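# Ball to other post's cup, frame back on rests

## Task

Carry the ball into the cup on the other post, and set the frame back in its proper spot sitting on its rests. Both must stay that way with no robot supporting them. Then open the grippers and move the arms away.

## Robot and tools

Robots and cameras: three identical i2rt Big YAM arms, named arm1, arm2 and arm3. Each has six joints, a two-finger gripper and a wrist camera (arm1_cam_wrist, arm2_cam_wrist, arm3_cam_wrist). With joint1 and joint6 at 0 and the hand level and pointing forward, the wrist camera sits above the hand and looks toward the fingertips. The hand can reach roughly 1.0 m from the joint1 axis. Two fixed room cameras, cam_high and cam_low, watch the scene. The arms act independently: if one stalls, the others keep going.

Frame: one shared scene frame, origin on the floor, +z up. The hand point is midway between the fingertips. The hand's z axis runs along the fingers, and the fingers close along its y axis. Hand poses depend on each foot's true placement, which is never printed. All motion commands are given in joint space, not Cartesian.

execute_actions: argument actions is a list holding either no action or exactly one. An action is an object keyed by any of arm1, arm2, arm3. Each key holds {"joints": {...}}, listing only the joints you want to set, by name. Every value is an absolute target, not an offset. Units and ranges: joint1_rad -2.879 to 2.879 (spins the arm about its foot, positive counter-clockwise seen from above, 0 faces the way the foot faces); joint2_rad 0 to 3.141 (shoulder, 0 is upper arm pointing back roughly level, positive raises it and then brings it forward); joint3_rad 0 to 3.019 (elbow, 0 folded, positive opens); joint4_rad -1.692 to 1.57 (hand pitch, positive tilts fingers up); joint5_rad -1.57 to 1.57 (sideways hand swing, positive toward the arm's right); joint6_rad -2.094 to 2.094 (hand roll, positive clockwise viewed from behind the hand); gripper_m 0 to 0.093 metres of fingertip gap. Tolerances for counting a target reached: 0.045, 0.14, 0.09, 0.055, 0.03, 0.035 rad for joints 1 to 6, and 0.003 m for the gripper. Example: {"arm1": {"joints": {"gripper_m": 0.05}}, "arm2": {"joints": {"joint1_rad": 0.3}}}. All listed motions begin at once and may finish at different times; each joint has its own speed, so the hand can sweep a wide path between postures. One action runs at most 15 s. Joints or arms left out keep their previous target and may still be pushing. Any unknown key or out-of-range number rejects the whole call and nothing moves. Optional cameras: a list of camera names, or "all"; omitted or null also means all, [] means none. An empty actions list just reports state and images.

wait: seconds from 0 to 10. Sends nothing new; the scene keeps running and the same kind of result comes back.

zoom_image: camera (one of the five names) and region [x0, y0, x1, y1] in pixels of that camera's most recent full image, top-left is (0, 0), at most 504 by 504. Gives a finer view.

finished_scene: scene is the current scene's integer number. It ends the scene for good after the last command has been held; the result says whether the goal was met and presents the next task. Replying without any tool call also ends things.

Reading results: joint_positions gives current joint values. The pictures line lists the cameras in the order their images follow. joint_status tells how each commanded motion ended: off_target (stopped short, maybe still pushing); contact_stop or time_out (the joint gives up its target and holds where it is, though a joint after time_out may keep a target no more than 0.375, 0.375, 0.113, 0.225, 0.075, 0.3 rad away for joints 1 to 6 and continue pushing, moving there on its own if freed); not_followed (an arm's joint targets were withheld by a built-in check, shown with a "joint command not followed" line and usually a cause line; the gripper part still runs, and the withheld targets may be retried on later actions until valid targets are given). on_its_own lists what this call did not command; "held at" is the target being held, not the current position. To relieve a pushing joint, command its reported position. A target very near the current value may produce no motion. A joint carrying a load sinks over time.

Heat: holding loads warms motors, even while you are thinking. A MOTOR HOT line appears from 85 °C; at 100 °C an OVER-TEMPERATURE FAULT drops that whole arm and its gripper until cooled, and unfinished keys read limit_stop_at_motor_heat; resend targets afterward.

Shorter robot motion time is better.

Camera models: wrist cameras are fisheye, 504x504, focal about 382 px, theta_max_deg 48.248. cam_high is pinhole with radial distortion, 504x504, fovy_deg 78.297, fx 309.549; cam_low likewise, fovy_deg 71.044, fx 353.006.

Things to avoid: arms pressing hard on one another fails and stops everything, and hard hits can too. The self- and inter-arm clearance check may react late and ignores fingers, gripper housings and wrist cameras. No state line reports arm-to-arm contact; objects touching arms do not count. Arms do not halt on contact and can push with great force, which also overheats motors. Do not drop, slam or shove objects, and never let anything leave the work area or reach the floor, which fails the task. Loose objects may occasionally get a brief push from outside.

Each tool is called after "Request:" as a command line: name --argument value for each argument, lists and objects as JSON in quotes; but a table of rows of numbers goes row by row, as --pt "numbers of a row", without its own name.

## Session

Request:
execute_actions --actions '[]'

Scene clock: 0.00 s.
Motor temperatures (°C, as the motors report them): arm1=[21 22 20 22 23 24] | arm2=[21 23 20 20 21 21] | arm3=[23 20 21 22 21 23]
arm1.joint_positions: joint1_rad=+0.302 joint2_rad=+0.611 joint3_rad=+1.442 joint4_rad=-1.256 joint5_rad=+0.090 joint6_rad=-0.486 gripper_m=+0.094
arm1.joint_status: not commanded
arm1.hand: x=+1.2211 y=-0.0438 z=+1.3684 quat_wxyz=(-0.097, +0.791, +0.284, -0.533) (m; scene frame)
arm2.joint_positions: joint1_rad=+0.272 joint2_rad=+0.618 joint3_rad=+1.341 joint4_rad=-1.197 joint5_rad=-0.173 joint6_rad=-0.062 gripper_m=+0.095
arm2.joint_status: not commanded
arm2.hand: x=-0.5147 y=+1.1081 z=+1.3111 quat_wxyz=(-0.508, -0.234, -0.818, +0.131) (m; scene frame)
arm3.joint_positions: joint1_rad=+0.008 joint2_rad=+0.513 joint3_rad=+1.389 joint4_rad=-1.414 joint5_rad=-0.200 joint6_rad=-0.414 gripper_m=+0.095
arm3.joint_status: not commanded
arm3.hand: x=-0.6778 y=-1.0844 z=+1.3166 quat_wxyz=(-0.439, +0.627, -0.596, -0.243) (m; scene frame)
pictures: arm1_cam_wrist, arm2_cam_wrist, arm3_cam_wrist, cam_high, cam_low
Images, in order (width x height): arm1_cam_wrist 504x504, arm2_cam_wrist 504x504, arm3_cam_wrist 504x504, cam_high 504x504, cam_low 504x504.

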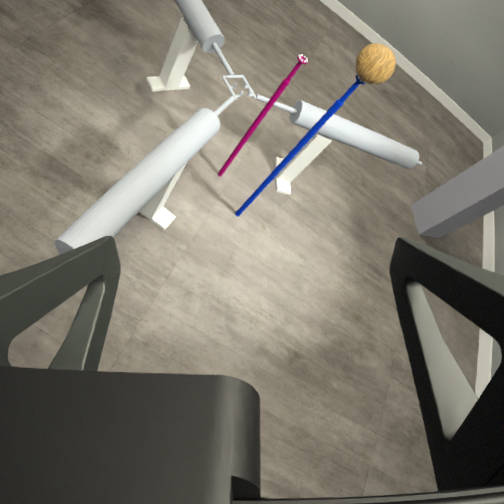

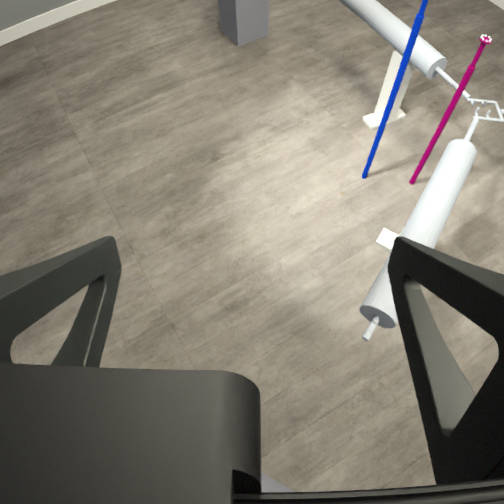

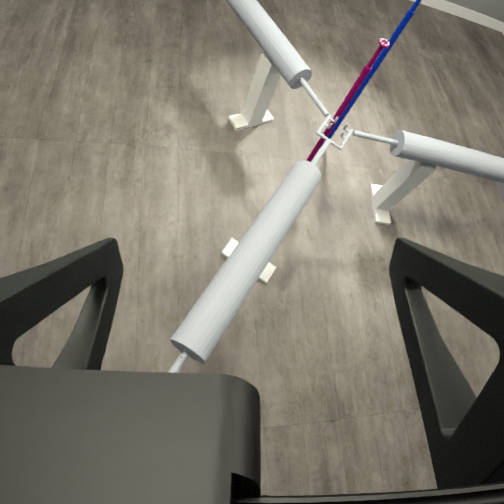

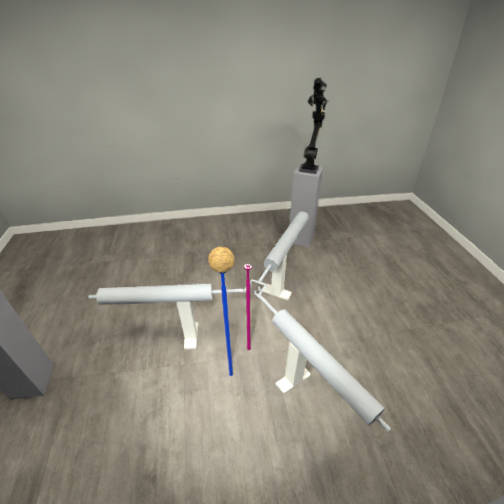

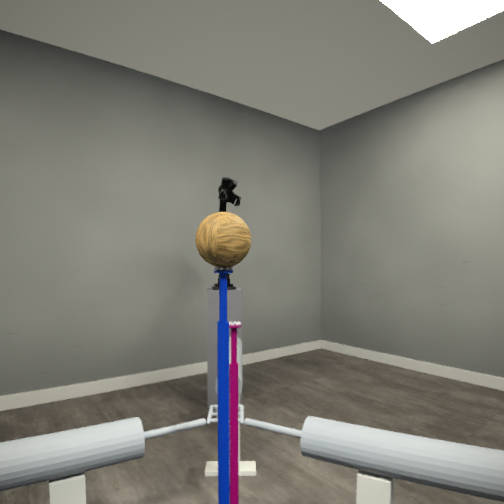

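Request:
zoom_image --camera "arm3_cam_wrist" --region '[270, 20, 430, 180]'

Request:
zoom_image --camera "arm1_cam_wrist" --region '[180, 20, 420, 140]'

Request:
zoom_image --camera "cam_low" --region '[130, 200, 330, 504]'

Request:
zoom_image --camera "cam_high" --region '[170, 220, 400, 450]'

Region (270, 20, 430, 180) of arm3_cam_wrist's 504x504 image, scaled by 3.150, with more detail than that image has.

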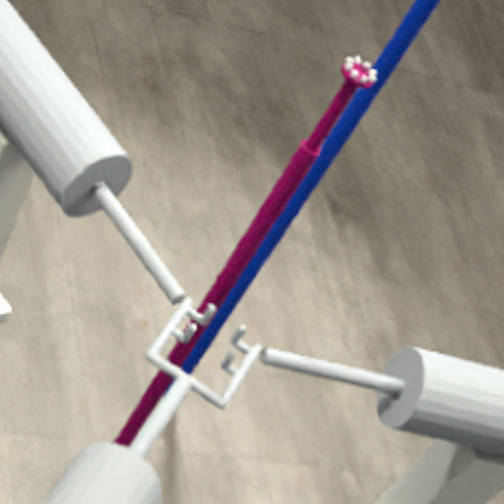

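Region (180, 20, 420, 140) of arm1_cam_wrist's 504x504 image, scaled by 2.100, with more detail than that image has.

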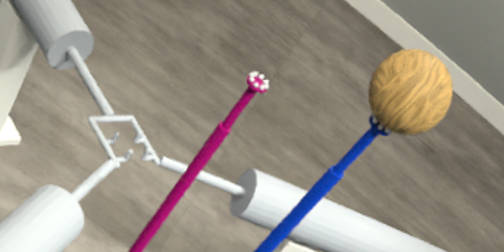

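Region (130, 200, 330, 504) of cam_low's 504x504 image, scaled by 1.658, with more detail than that image has; it fills the left 332 columns of this view, and the rest is white.

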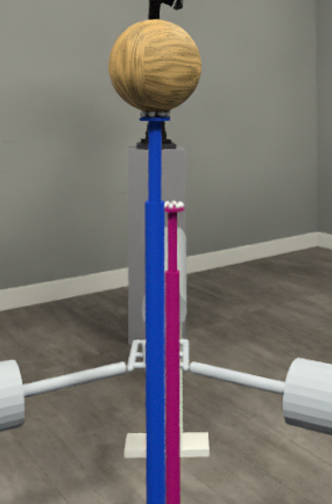

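Region (170, 220, 400, 450) of cam_high's 504x504 image, scaled by 2.191, with more detail than that image has.

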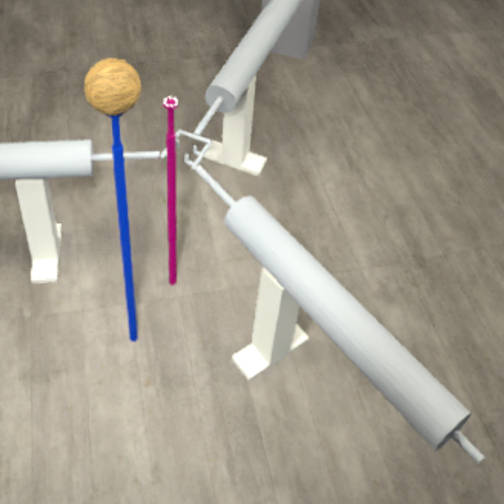

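Request:
execute_actions --actions '[{"arm1":{"joints":{"joint1_rad":0,"joint2_rad":1.2,"joint3_rad":1.2,"joint4_rad":-1.0,"joint5_rad":0,"joint6_rad":0}},"arm2":{"joints":{"joint1_rad":0,"joint2_rad":1.2,"joint3_rad":1.2,"joint4_rad":-1.0,"joint5_rad":0,"joint6_rad":0}},"arm3":{"joints":{"joint1_rad":0,"joint2_rad":1.2,"joint3_rad":1.2,"joint4_rad":-1.0,"joint5_rad":0,"joint6_rad":0}}}]'

Request:
execute_actions --actions '[{"arm1":{"joints":{"joint4_rad":-0.4}},"arm2":{"joints":{"joint3_rad":0.7}},"arm3":{"joints":{"joint2_rad":1.7}}}]'

Scene clock: 2.40 s.
Motor temperatures (°C, as the motors report them): arm1=[21 22 21 22 23 24] | arm2=[21 23 21 20 21 21] | arm3=[23 20 22 22 21 23]
arm1.joint_positions: joint1_rad=+0.006 joint2_rad=+1.222 joint3_rad=+1.174 joint4_rad=-1.018 joint5_rad=+0.002 joint6_rad=-0.017 gripper_m=+0.094
arm1.joint_status: all done
arm1.hand: x=+0.9930 y=+0.0169 z=+1.0595 quat_wxyz=(-0.007, +0.969, -0.009, -0.249) (m; scene frame)
arm2.joint_positions: joint1_rad=+0.003 joint2_rad=+1.205 joint3_rad=+1.195 joint4_rad=-1.018 joint5_rad=-0.002 joint6_rad=-0.017 gripper_m=+0.095
arm2.joint_status: all done
arm2.hand: x=-0.4751 y=+0.8712 z=+1.0578 quat_wxyz=(-0.235, -0.452, -0.851, +0.128) (m; scene frame)
arm3.joint_positions: joint1_rad=+0.008 joint2_rad=+1.215 joint3_rad=+1.178 joint4_rad=-1.020 joint5_rad=-0.002 joint6_rad=-0.016 gripper_m=+0.095
arm3.joint_status: all done
arm3.hand: x=-0.5166 y=-0.8525 z=+1.0549 quat_wxyz=(-0.223, +0.508, -0.822, -0.130) (m; scene frame)
pictures: arm1_cam_wrist, arm2_cam_wrist, arm3_cam_wrist, cam_high, cam_low
Images, in order (width x height): arm1_cam_wrist 504x504, arm2_cam_wrist 504x504, arm3_cam_wrist 504x504, cam_high 504x504, cam_low 504x504.

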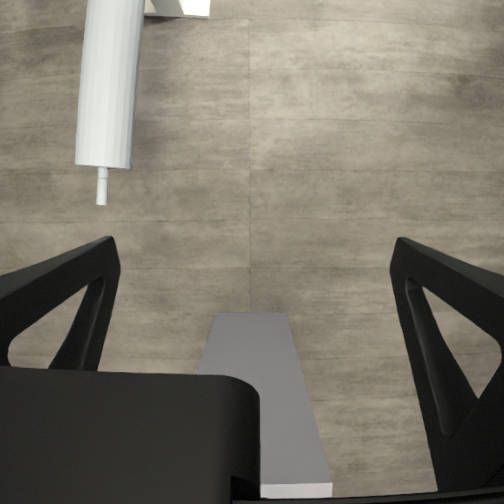

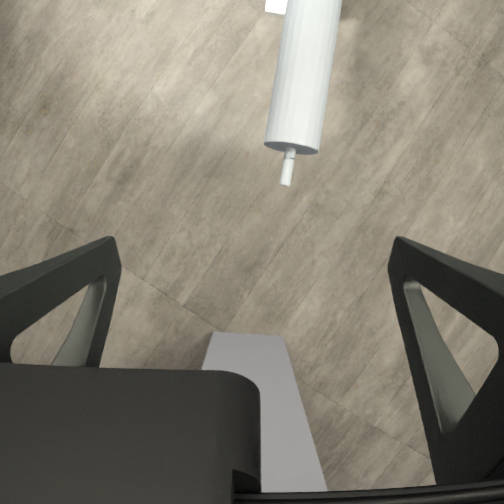

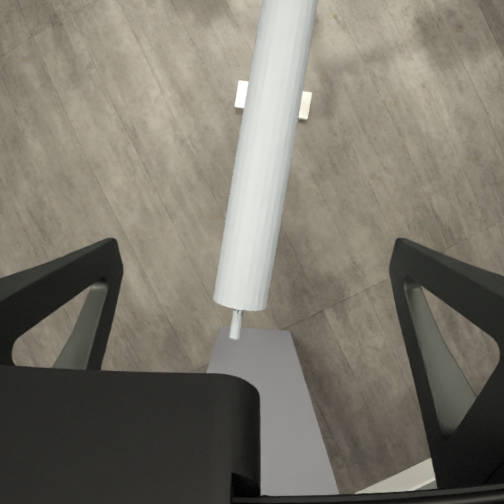

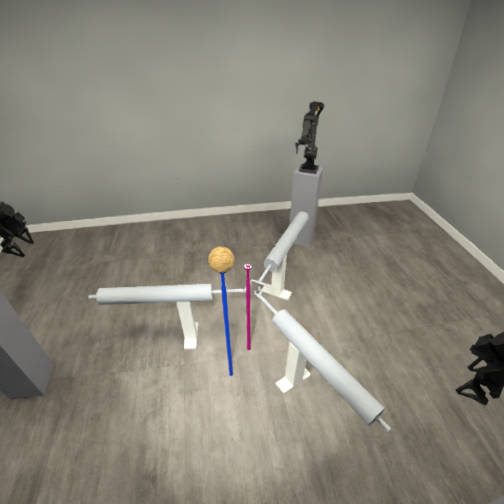

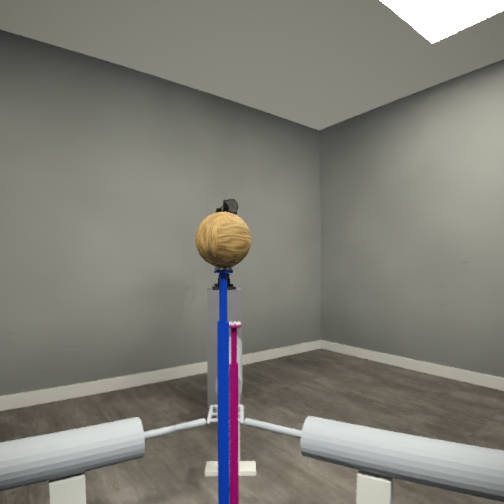

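Scene clock: 3.73 s.
Motor temperatures (°C, as the motors report them): arm1=[21 22 21 22 23 24] | arm2=[21 23 21 20 21 21] | arm3=[23 20 23 22 21 23]
arm1.joint_positions: joint1_rad=+0.006 joint2_rad=+1.222 joint3_rad=+1.174 joint4_rad=-0.424 joint5_rad=+0.002 joint6_rad=-0.016 gripper_m=+0.094
arm1.joint_status: all done
arm1.hand: x=+0.8927 y=+0.0205 z=+1.1627 quat_wxyz=(-0.014, +0.853, -0.009, -0.521) (m; scene frame)
arm2.joint_positions: joint1_rad=+0.003 joint2_rad=+1.197 joint3_rad=+0.704 joint4_rad=-1.010 joint5_rad=-0.002 joint6_rad=-0.017 gripper_m=+0.095
arm2.joint_status: all done
arm2.hand: x=-0.5616 y=+1.0043 z=+0.8462 quat_wxyz=(-0.030, -0.469, -0.883, +0.015) (m; scene frame)
arm3.joint_positions: joint1_rad=+0.008 joint2_rad=+1.721 joint3_rad=+1.178 joint4_rad=-1.012 joint5_rad=-0.002 joint6_rad=-0.015 gripper_m=+0.095
arm3.joint_status: all done
arm3.hand: x=-0.5050 y=-0.8337 z=+0.8259 quat_wxyz=(-0.011, +0.525, -0.851, -0.004) (m; scene frame)
pictures: arm1_cam_wrist, arm2_cam_wrist, arm3_cam_wrist, cam_high, cam_low
Images, in order (width x height): arm1_cam_wrist 504x504, arm2_cam_wrist 504x504, arm3_cam_wrist 504x504, cam_high 504x504, cam_low 504x504.

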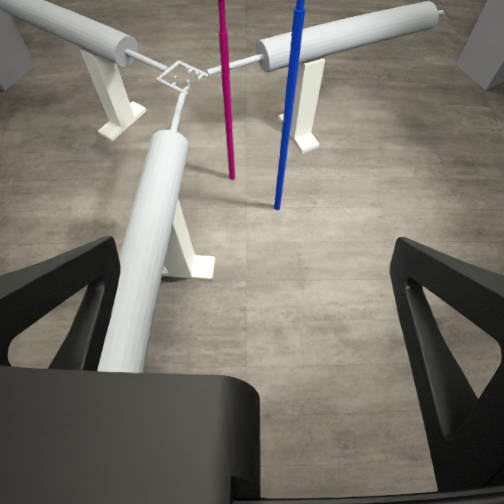

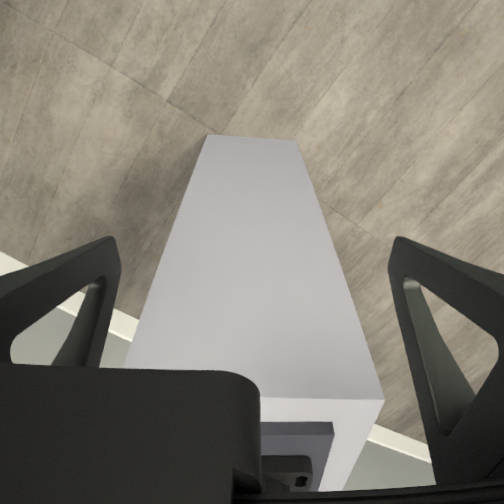

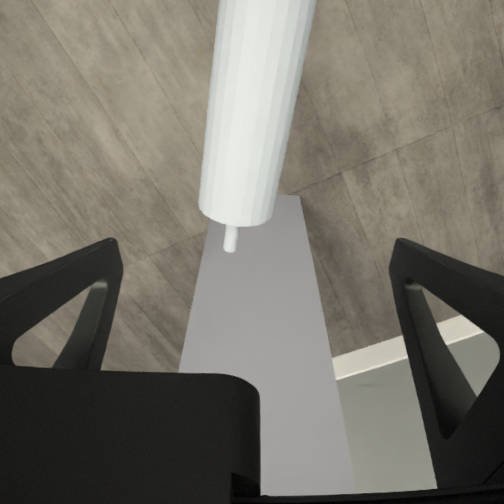

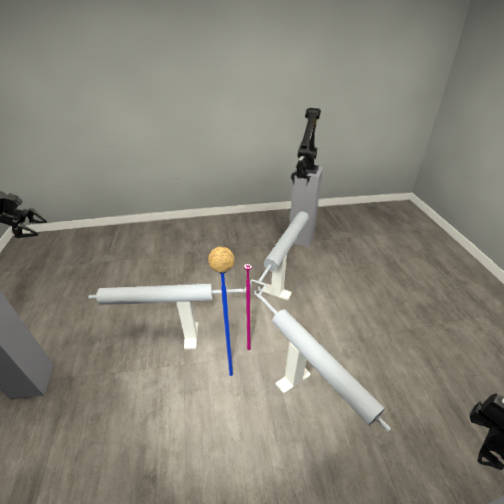

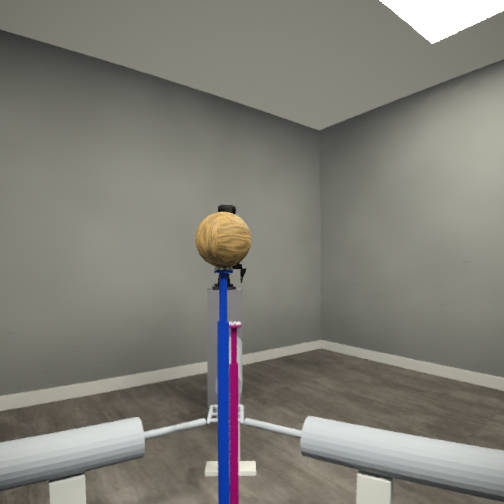

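Request:
execute_actions --actions '[{"arm1":{"joints":{"joint1_rad":0.542,"joint2_rad":2.39,"joint3_rad":1.55,"joint4_rad":-0.71,"joint6_rad":0.61}},"arm2":{"joints":{"joint1_rad":-0.112,"joint2_rad":2.31,"joint3_rad":1.43,"joint4_rad":-0.67,"joint6_rad":0.05}},"arm3":{"joints":{"joint1_rad":0.185,"joint2_rad":2.05,"joint3_rad":0.45,"joint4_rad":0.05,"joint6_rad":0.325}}}]'

Scene clock: 9.40 s.
Motor temperatures (°C, as the motors report them): arm1=[21 22 23 22 23 24] | arm2=[21 24 23 20 21 21] | arm3=[23 21 23 22 21 23]
arm1.joint_positions: joint1_rad=+0.551 joint2_rad=+2.415 joint3_rad=+1.527 joint4_rad=-0.706 joint5_rad=+0.000 joint6_rad=+0.593 gripper_m=+0.094
arm1.joint_status: all done
arm1.hand: x=+0.9393 y=-0.2861 z=+0.5733 quat_wxyz=(-0.005, +0.999, -0.041, +0.011) (m; scene frame)
arm2.joint_positions: joint1_rad=-0.111 joint2_rad=+2.320 joint3_rad=+1.398 joint4_rad=-0.674 joint5_rad=-0.002 joint6_rad=+0.033 gripper_m=+0.095
arm2.joint_status: all done
arm2.hand: x=-0.4780 y=+0.7599 z=+0.5757 quat_wxyz=(+0.010, -0.540, -0.842, -0.007) (m; scene frame)
arm3.joint_positions: joint1_rad=+0.198 joint2_rad=+2.067 joint3_rad=+0.454 joint4_rad=+0.036 joint5_rad=-0.001 joint6_rad=+0.310 gripper_m=+0.095
arm3.joint_status: all done
arm3.hand: x=-0.6527 y=-1.0213 z=+0.5761 quat_wxyz=(-0.002, +0.466, -0.885, +0.002) (m; scene frame)
pictures: arm1_cam_wrist, arm2_cam_wrist, arm3_cam_wrist, cam_high, cam_low
Images, in order (width x height): arm1_cam_wrist 504x504, arm2_cam_wrist 504x504, arm3_cam_wrist 504x504, cam_high 504x504, cam_low 504x504.

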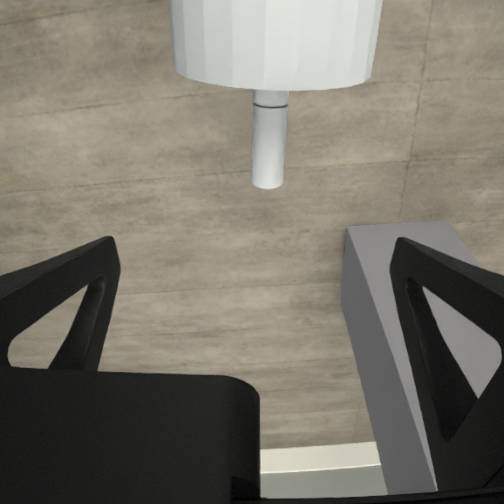

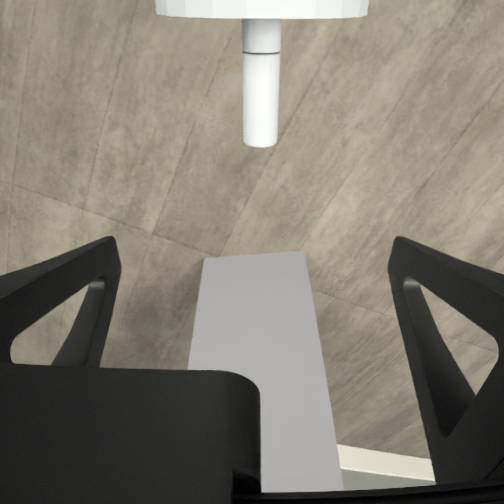

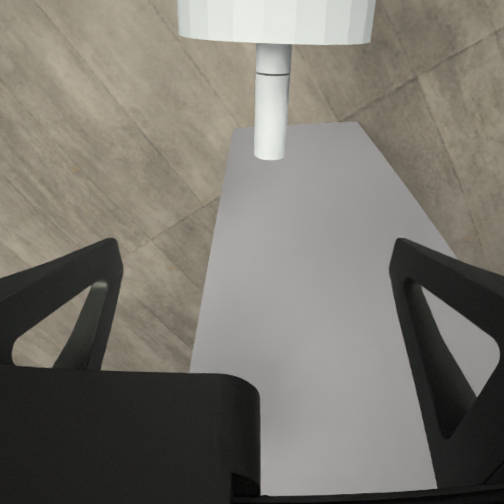

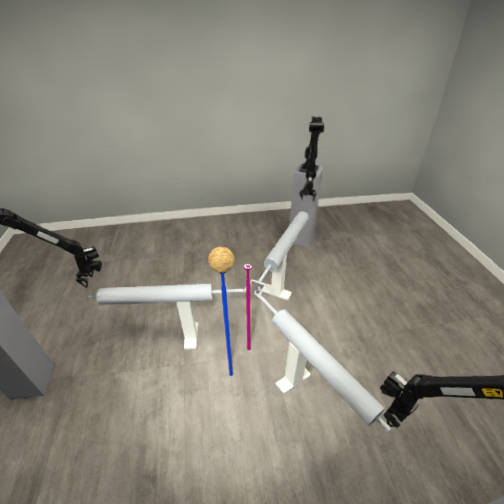

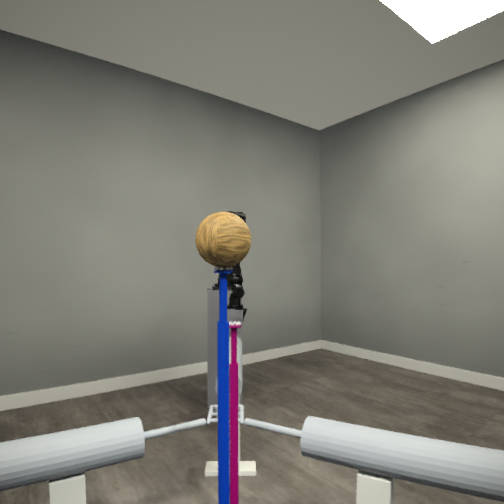

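Request:
execute_actions --actions '[{"arm1":{"joints":{"joint1_rad":0.547,"joint2_rad":2.575,"joint3_rad":1.56,"joint4_rad":-0.495,"joint6_rad":0.63}},"arm2":{"joints":{"joint1_rad":-0.121,"joint2_rad":2.543,"joint3_rad":1.537,"joint4_rad":-0.515}},"arm3":{"joints":{"joint1_rad":0.148,"joint2_rad":2.468,"joint3_rad":0.615,"joint4_rad":0.32,"joint6_rad":0.255}}}]'

Scene clock: 11.13 s.
Motor temperatures (°C, as the motors report them): arm1=[21 23 23 22 23 24] | arm2=[21 24 23 20 21 21] | arm3=[23 21 23 22 21 23]
arm1.joint_positions: joint1_rad=+0.551 joint2_rad=+2.597 joint3_rad=+1.544 joint4_rad=-0.507 joint5_rad=+0.000 joint6_rad=+0.614 gripper_m=+0.094
arm1.joint_status: all done
arm1.hand: x=+0.9512 y=-0.2797 z=+0.4744 quat_wxyz=(+0.003, +0.999, -0.052, -0.003) (m; scene frame)
arm2.joint_positions: joint1_rad=-0.111 joint2_rad=+2.555 joint3_rad=+1.532 joint4_rad=-0.527 joint5_rad=-0.002 joint6_rad=+0.033 gripper_m=+0.095
arm2.joint_status: all done
arm2.hand: x=-0.4668 y=+0.7374 z=+0.4759 quat_wxyz=(-0.010, -0.540, -0.842, +0.005) (m; scene frame)
arm3.joint_positions: joint1_rad=+0.157 joint2_rad=+2.484 joint3_rad=+0.617 joint4_rad=+0.305 joint5_rad=-0.001 joint6_rad=+0.270 gripper_m=+0.095
arm3.joint_status: all done
arm3.hand: x=-0.6391 y=-1.0149 z=+0.4693 quat_wxyz=(-0.008, +0.465, -0.885, -0.003) (m; scene frame)
pictures: arm1_cam_wrist, arm2_cam_wrist, arm3_cam_wrist, cam_high, cam_low
Images, in order (width x height): arm1_cam_wrist 504x504, arm2_cam_wrist 504x504, arm3_cam_wrist 504x504, cam_high 504x504, cam_low 504x504.

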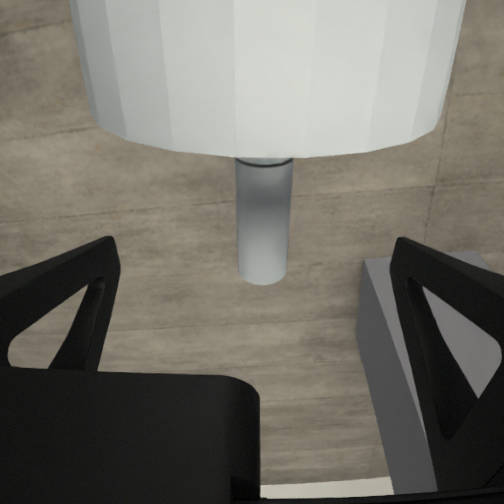

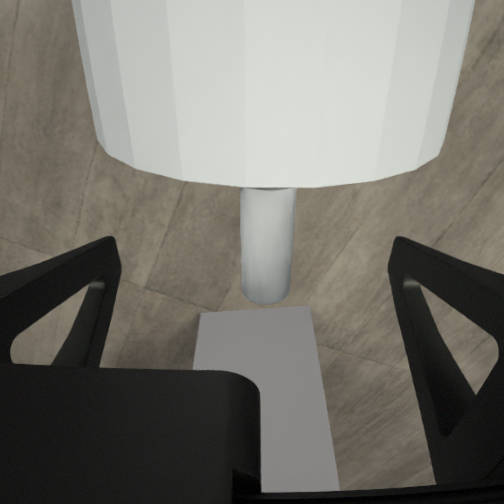

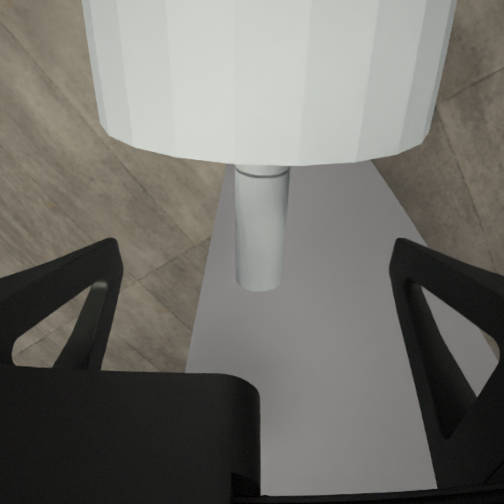

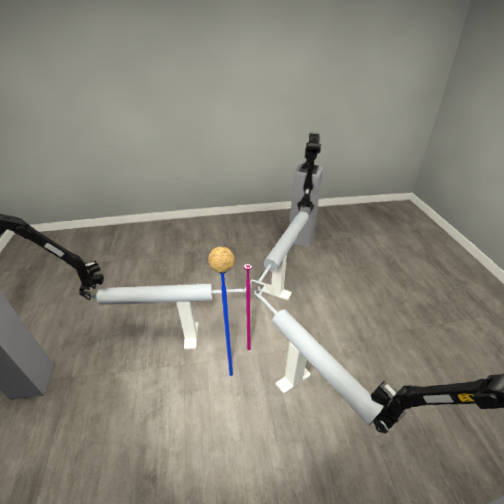

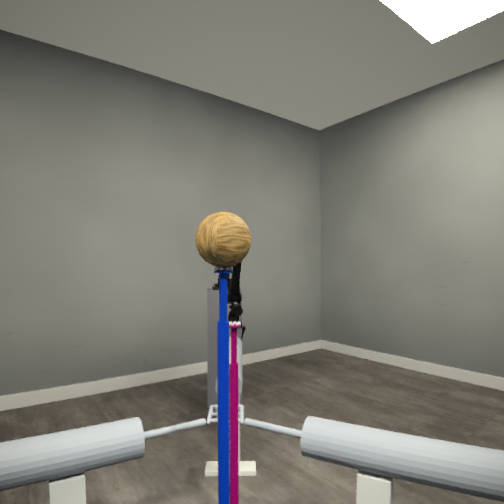

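Request:
execute_actions --actions '[{"arm1":{"joints":{"joint2_rad":2.653,"joint3_rad":1.593,"joint4_rad":-0.461}},"arm2":{"joints":{"joint1_rad":-0.13,"joint2_rad":2.618,"joint3_rad":1.553,"joint4_rad":-0.473}},"arm3":{"joints":{"joint2_rad":2.611,"joint3_rad":0.677,"joint4_rad":0.393,"joint6_rad":0.3}}}]' --cameras '["arm1_cam_wrist","arm2_cam_wrist","arm3_cam_wrist","cam_high"]'

Scene clock: 12.70 s.
Motor temperatures (°C, as the motors report them): arm1=[21 23 23 22 23 24] | arm2=[21 24 23 20 21 21] | arm3=[23 21 23 22 21 23]
arm1.joint_positions: joint1_rad=+0.551 joint2_rad=+2.645 joint3_rad=+1.571 joint4_rad=-0.472 joint5_rad=+0.000 joint6_rad=+0.614 gripper_m=+0.094
arm1.joint_status: all done
arm1.hand: x=+0.9486 y=-0.2812 z=+0.4534 quat_wxyz=(+0.007, +0.999, -0.052, -0.010) (m; scene frame)
arm2.joint_positions: joint1_rad=-0.123 joint2_rad=+2.607 joint3_rad=+1.532 joint4_rad=-0.488 joint5_rad=-0.002 joint6_rad=+0.033 gripper_m=+0.095
arm2.joint_status: all done
arm2.hand: x=-0.4783 y=+0.7460 z=+0.4477 quat_wxyz=(-0.004, -0.545, -0.839, +0.001) (m; scene frame)
arm3.joint_positions: joint1_rad=+0.157 joint2_rad=+2.623 joint3_rad=+0.682 joint4_rad=+0.381 joint5_rad=+0.000 joint6_rad=+0.285 gripper_m=+0.095
arm3.joint_status: all done
arm3.hand: x=-0.6401 y=-1.0195 z=+0.4296 quat_wxyz=(-0.009, +0.459, -0.888, -0.003) (m; scene frame)
pictures: arm1_cam_wrist, arm2_cam_wrist, arm3_cam_wrist, cam_high
Images, in order (width x height): arm1_cam_wrist 504x504, arm2_cam_wrist 504x504, arm3_cam_wrist 504x504, cam_high 504x504.

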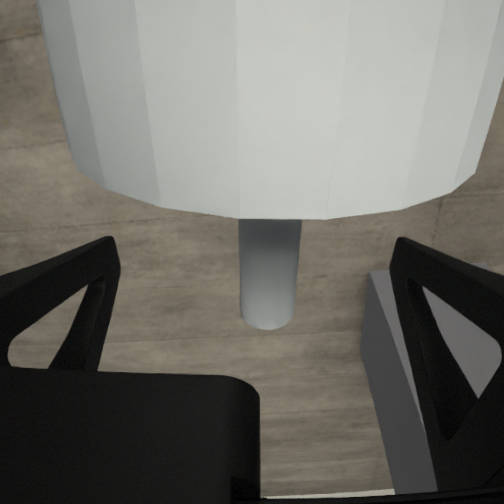

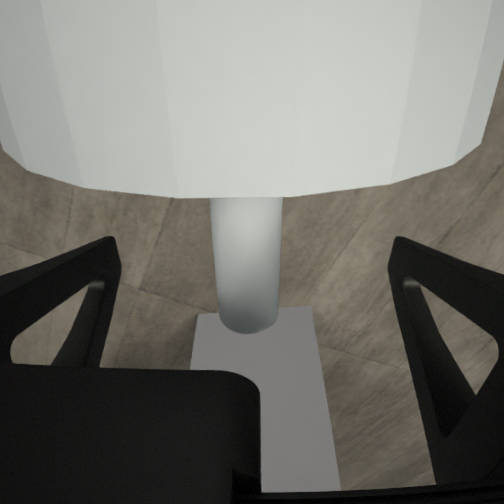

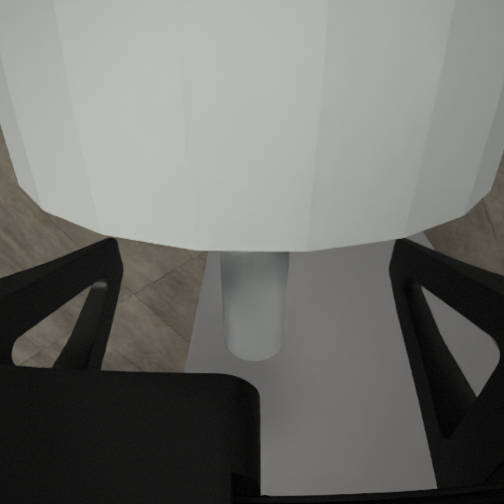

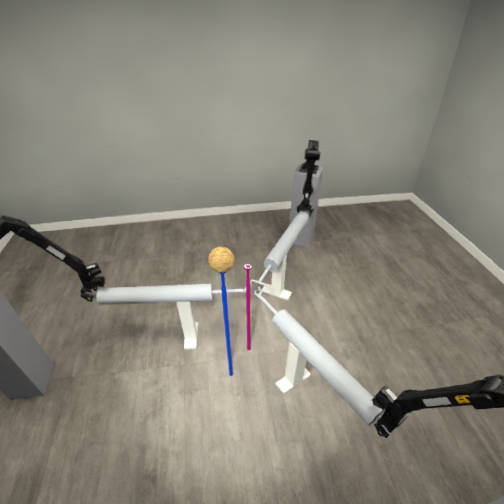

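Request:
execute_actions --actions '[{"arm1":{"joints":{"joint2_rad":2.682}},"arm2":{"joints":{"joint2_rad":2.633,"joint4_rad":-0.455}},"arm3":{"joints":{"joint2_rad":2.642}}}]' --cameras '["arm1_cam_wrist","arm2_cam_wrist","arm3_cam_wrist"]'

Scene clock: 14.27 s.
Motor temperatures (°C, as the motors report them): arm1=[21 23 23 22 23 24] | arm2=[21 25 23 20 21 21] | arm3=[23 21 23 22 21 23]
arm1.joint_positions: joint1_rad=+0.551 joint2_rad=+2.672 joint3_rad=+1.571 joint4_rad=-0.472 joint5_rad=+0.000 joint6_rad=+0.614 gripper_m=+0.094
arm1.joint_status: all done
arm1.hand: x=+0.9599 y=-0.2749 z=+0.4383 quat_wxyz=(+0.000, +0.999, -0.052, +0.002) (m; scene frame)
arm2.joint_positions: joint1_rad=-0.123 joint2_rad=+2.607 joint3_rad=+1.532 joint4_rad=-0.472 joint5_rad=-0.002 joint6_rad=+0.033 gripper_m=+0.095
arm2.joint_status: all done
arm2.hand: x=-0.4765 y=+0.7424 z=+0.4478 quat_wxyz=(-0.011, -0.545, -0.838, +0.005) (m; scene frame)
arm3.joint_positions: joint1_rad=+0.157 joint2_rad=+2.638 joint3_rad=+0.682 joint4_rad=+0.381 joint5_rad=+0.000 joint6_rad=+0.285 gripper_m=+0.095
arm3.joint_status: all done
arm3.hand: x=-0.6424 y=-1.0262 z=+0.4262 quat_wxyz=(-0.004, +0.459, -0.888, +0.002) (m; scene frame)
pictures: arm1_cam_wrist, arm2_cam_wrist, arm3_cam_wrist
Images, in order (width x height): arm1_cam_wrist 504x504, arm2_cam_wrist 504x504, arm3_cam_wrist 504x504.

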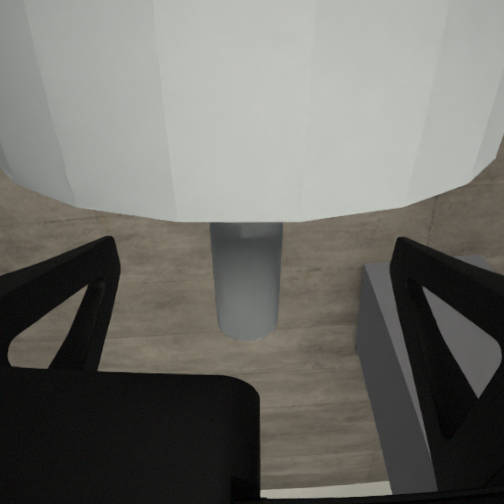

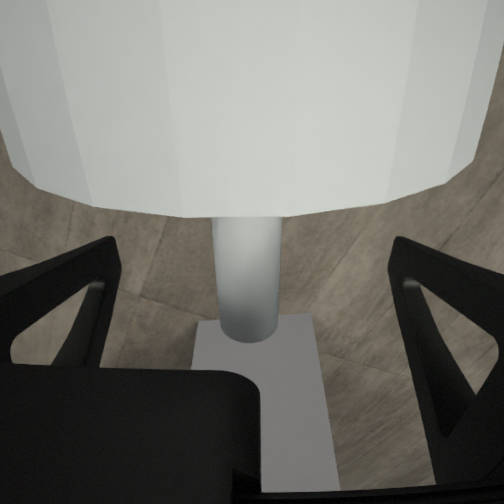

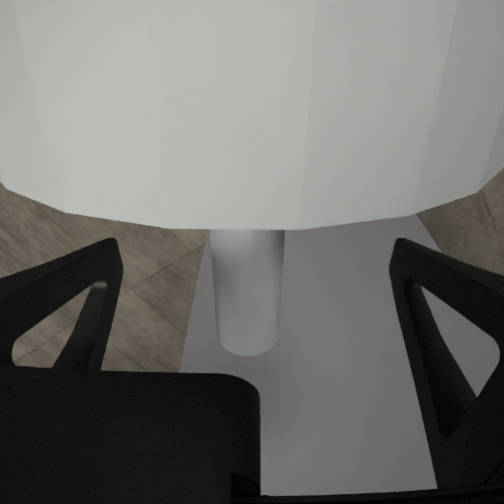

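Request:
execute_actions --actions '[{"arm1":{"joints":{"gripper_m":0.04}},"arm2":{"joints":{"joint2_rad":2.642,"gripper_m":0.04}},"arm3":{"joints":{"gripper_m":0.04}}}]' --cameras '["arm1_cam_wrist","arm2_cam_wrist","arm3_cam_wrist"]'

Scene clock: 15.07 s.
Motor temperatures (°C, as the motors report them): arm1=[21 23 23 22 23 24] | arm2=[21 25 23 20 21 21] | arm3=[23 21 23 22 21 23]
arm1.joint_positions: joint1_rad=+0.551 joint2_rad=+2.672 joint3_rad=+1.571 joint4_rad=-0.472 joint5_rad=+0.000 joint6_rad=+0.614 gripper_m=+0.040
arm1.joint_status: all done
arm1.hand: x=+0.9599 y=-0.2749 z=+0.4383 quat_wxyz=(+0.000, +0.999, -0.052, +0.002) (m; scene frame)
arm2.joint_positions: joint1_rad=-0.123 joint2_rad=+2.620 joint3_rad=+1.532 joint4_rad=-0.472 joint5_rad=-0.002 joint6_rad=+0.033 gripper_m=+0.040
arm2.joint_status: all done
arm2.hand: x=-0.4792 y=+0.7478 z=+0.4405 quat_wxyz=(-0.006, -0.545, -0.838, +0.002) (m; scene frame)
arm3.joint_positions: joint1_rad=+0.157 joint2_rad=+2.638 joint3_rad=+0.682 joint4_rad=+0.381 joint5_rad=+0.000 joint6_rad=+0.285 gripper_m=+0.040
arm3.joint_status: all done
arm3.hand: x=-0.6424 y=-1.0262 z=+0.4262 quat_wxyz=(-0.004, +0.459, -0.889, +0.002) (m; scene frame)
pictures: arm1_cam_wrist, arm2_cam_wrist, arm3_cam_wrist
Images, in order (width x height): arm1_cam_wrist 504x504, arm2_cam_wrist 504x504, arm3_cam_wrist 504x504.

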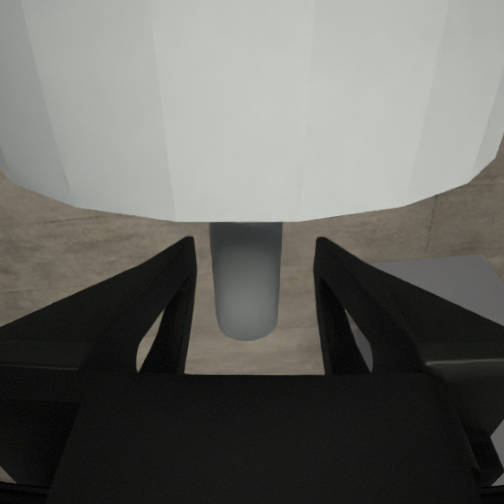

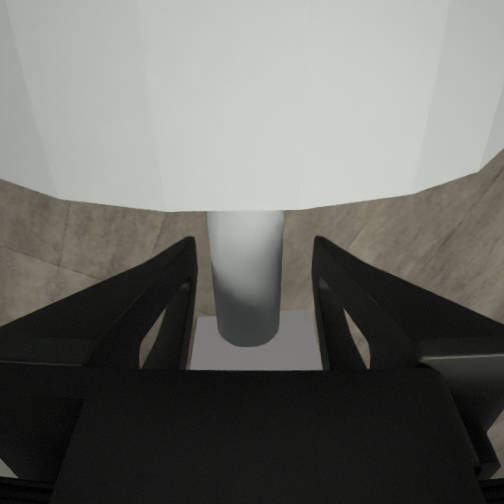

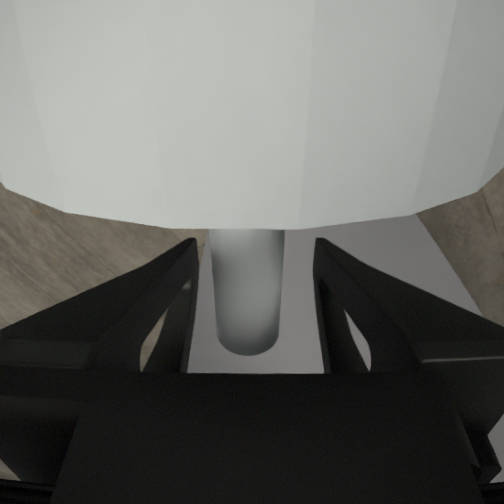

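Request:
execute_actions --actions '[{"arm1":{"joints":{"gripper_m":0.0}},"arm2":{"joints":{"gripper_m":0.0}},"arm3":{"joints":{"gripper_m":0.0}}}]'

Scene clock: 15.73 s.
Motor temperatures (°C, as the motors report them): arm1=[21 23 23 22 23 24] | arm2=[21 25 23 20 21 21] | arm3=[23 21 23 22 21 23]
arm1.joint_positions: joint1_rad=+0.551 joint2_rad=+2.672 joint3_rad=+1.571 joint4_rad=-0.470 joint5_rad=-0.001 joint6_rad=+0.614 gripper_m=+0.019
arm1.joint_status: gripper_m off_target (ended at +0.019, target +0.000)
arm1.hand: x=+0.9597 y=-0.2752 z=+0.4383 quat_wxyz=(+0.001, +0.999, -0.052, +0.002) (m; scene frame)
arm2.joint_positions: joint1_rad=-0.123 joint2_rad=+2.620 joint3_rad=+1.532 joint4_rad=-0.471 joint5_rad=-0.002 joint6_rad=+0.031 gripper_m=+0.019
arm2.joint_status: gripper_m off_target (ended at +0.019, target +0.000)
arm2.hand: x=-0.4791 y=+0.7478 z=+0.4403 quat_wxyz=(-0.006, -0.544, -0.839, +0.002) (m; scene frame)
arm3.joint_positions: joint1_rad=+0.157 joint2_rad=+2.638 joint3_rad=+0.682 joint4_rad=+0.381 joint5_rad=-0.001 joint6_rad=+0.288 gripper_m=+0.019
arm3.joint_status: gripper_m off_target (ended at +0.019, target +0.000)
arm3.hand: x=-0.6425 y=-1.0261 z=+0.4261 quat_wxyz=(-0.003, +0.458, -0.889, +0.002) (m; scene frame)
pictures: arm1_cam_wrist, arm2_cam_wrist, arm3_cam_wrist, cam_high, cam_low
Images, in order (width x height): arm1_cam_wrist 504x504, arm2_cam_wrist 504x504, arm3_cam_wrist 504x504, cam_high 504x504, cam_low 504x504.

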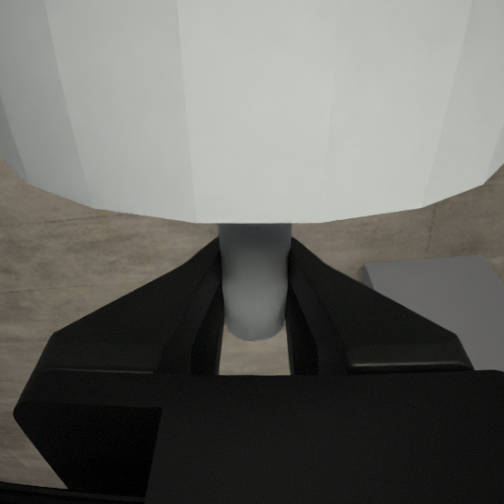

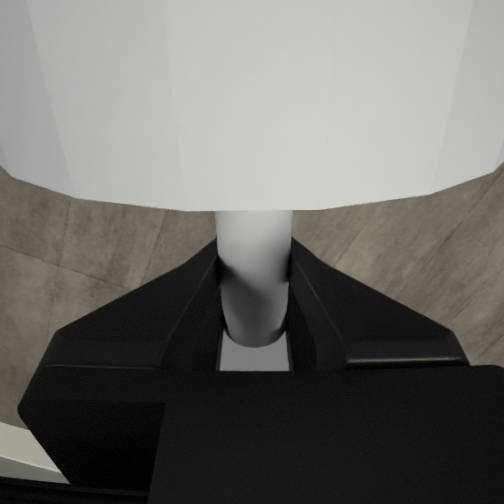

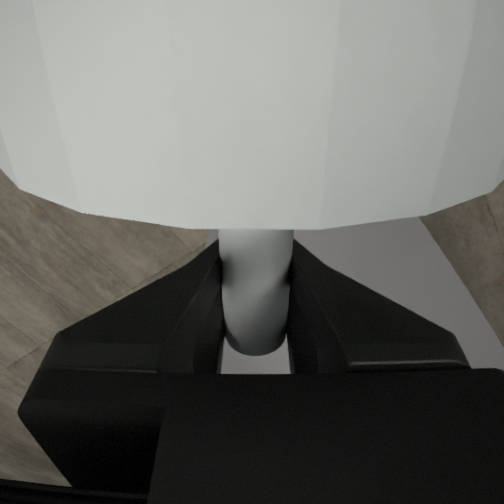

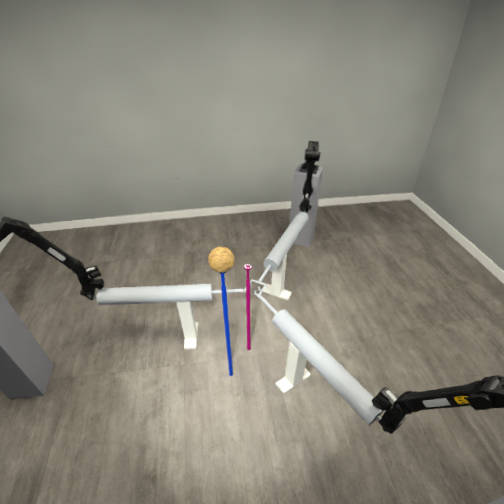

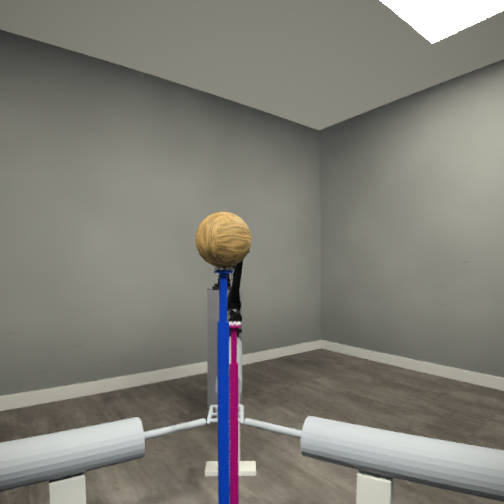

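Request:
execute_actions --actions '[{"arm1":{"joints":{"joint2_rad":2.48,"joint3_rad":1.48,"joint4_rad":-0.56}},"arm2":{"joints":{"joint2_rad":2.43,"joint3_rad":1.45,"joint4_rad":-0.57}},"arm3":{"joints":{"joint2_rad":2.355,"joint3_rad":0.536,"joint4_rad":0.24}}}]' --cameras '["cam_high","cam_low","arm1_cam_wrist"]'

Scene clock: 18.37 s.
Motor temperatures (°C, as the motors report them): arm1=[21 24 23 22 23 24] | arm2=[21 25 23 20 21 21] | arm3=[23 21 23 22 21 23]
arm1.joint_positions: joint1_rad=+0.552 joint2_rad=+2.513 joint3_rad=+1.482 joint4_rad=-0.545 joint5_rad=-0.001 joint6_rad=+0.614 gripper_m=+0.019
arm1.joint_status: all done
arm1.hand: x=+0.9596 y=-0.2760 z=+0.5084 quat_wxyz=(+0.000, +0.999, -0.051, +0.003) (m; scene frame)
arm2.joint_positions: joint1_rad=-0.123 joint2_rad=+2.448 joint3_rad=+1.447 joint4_rad=-0.561 joint5_rad=+0.000 joint6_rad=+0.029 gripper_m=+0.019
arm2.joint_status: all done
arm2.hand: x=-0.4795 y=+0.7473 z=+0.5170 quat_wxyz=(-0.004, -0.544, -0.839, +0.002) (m; scene frame)
arm3.joint_positions: joint1_rad=+0.156 joint2_rad=+2.376 joint3_rad=+0.547 joint4_rad=+0.251 joint5_rad=+0.001 joint6_rad=+0.288 gripper_m=+0.019
arm3.joint_status: all done
arm3.hand: x=-0.6425 y=-1.0260 z=+0.5011 quat_wxyz=(-0.003, +0.457, -0.889, +0.004) (m; scene frame)
pictures: arm1_cam_wrist, cam_high, cam_low
Images, in order (width x height): arm1_cam_wrist 504x504, cam_high 504x504, cam_low 504x504.

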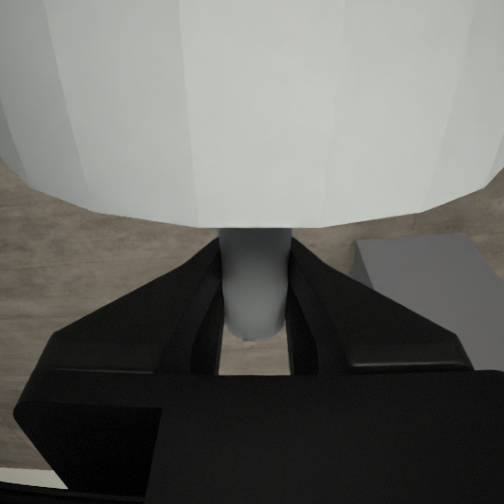

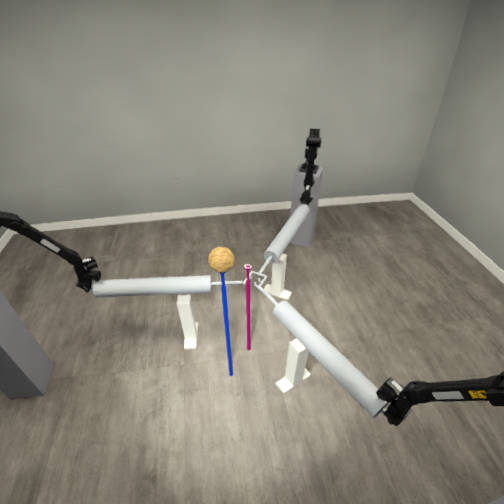

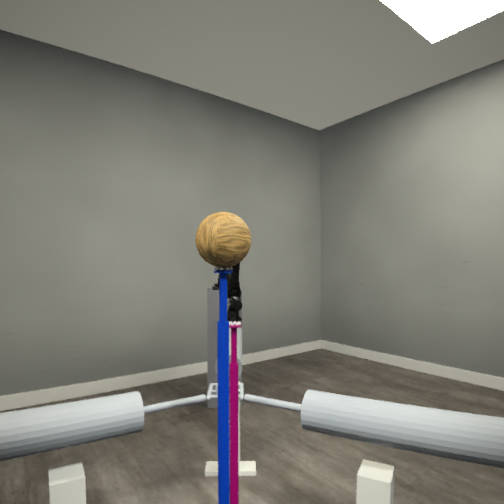

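Request:
execute_actions --actions '[{"arm1":{"joints":{"joint2_rad":2.21,"joint3_rad":1.394,"joint4_rad":-0.74}},"arm2":{"joints":{"joint2_rad":2.175,"joint3_rad":1.388,"joint4_rad":-0.76}},"arm3":{"joints":{"joint2_rad":1.83,"joint3_rad":0.41,"joint4_rad":-0.153}}}]' --cameras '["cam_high","cam_low","arm3_cam_wrist"]'

Scene clock: 19.90 s.
Motor temperatures (°C, as the motors report them): arm1=[21 24 23 22 23 24] | arm2=[21 26 23 20 21 21] | arm3=[23 21 23 22 21 23]
arm1.joint_positions: joint1_rad=+0.555 joint2_rad=+2.233 joint3_rad=+1.395 joint4_rad=-0.729 joint5_rad=+0.001 joint6_rad=+0.619 gripper_m=+0.019
arm1.joint_status: all done
arm1.hand: x=+0.9591 y=-0.2777 z=+0.6411 quat_wxyz=(+0.001, +0.999, -0.052, +0.000) (m; scene frame)
arm2.joint_positions: joint1_rad=-0.127 joint2_rad=+2.186 joint3_rad=+1.384 joint4_rad=-0.756 joint5_rad=-0.003 joint6_rad=+0.027 gripper_m=+0.019
arm2.joint_status: all done
arm2.hand: x=-0.4814 y=+0.7467 z=+0.6442 quat_wxyz=(-0.006, -0.544, -0.839, +0.002) (m; scene frame)
arm3.joint_positions: joint1_rad=+0.154 joint2_rad=+1.850 joint3_rad=+0.416 joint4_rad=-0.138 joint5_rad=+0.004 joint6_rad=+0.286 gripper_m=+0.019
arm3.joint_status: all done
arm3.hand: x=-0.6423 y=-1.0256 z=+0.6240 quat_wxyz=(-0.006, +0.457, -0.889, +0.002) (m; scene frame)
pictures: arm3_cam_wrist, cam_high, cam_low
Images, in order (width x height): arm3_cam_wrist 504x504, cam_high 504x504, cam_low 504x504.

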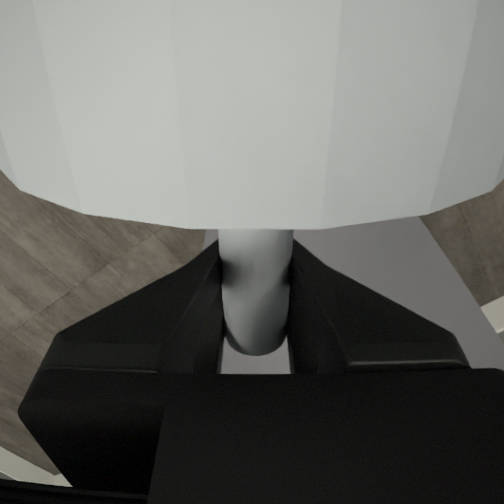

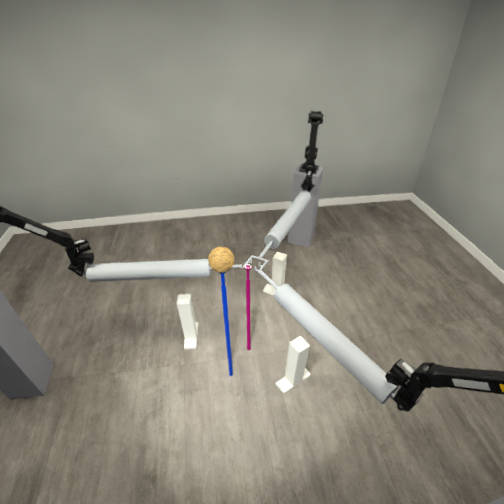

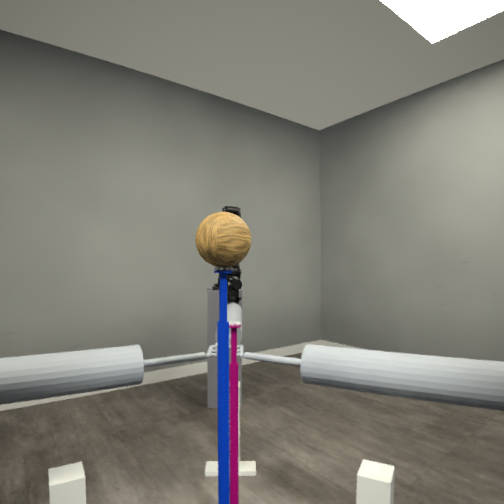

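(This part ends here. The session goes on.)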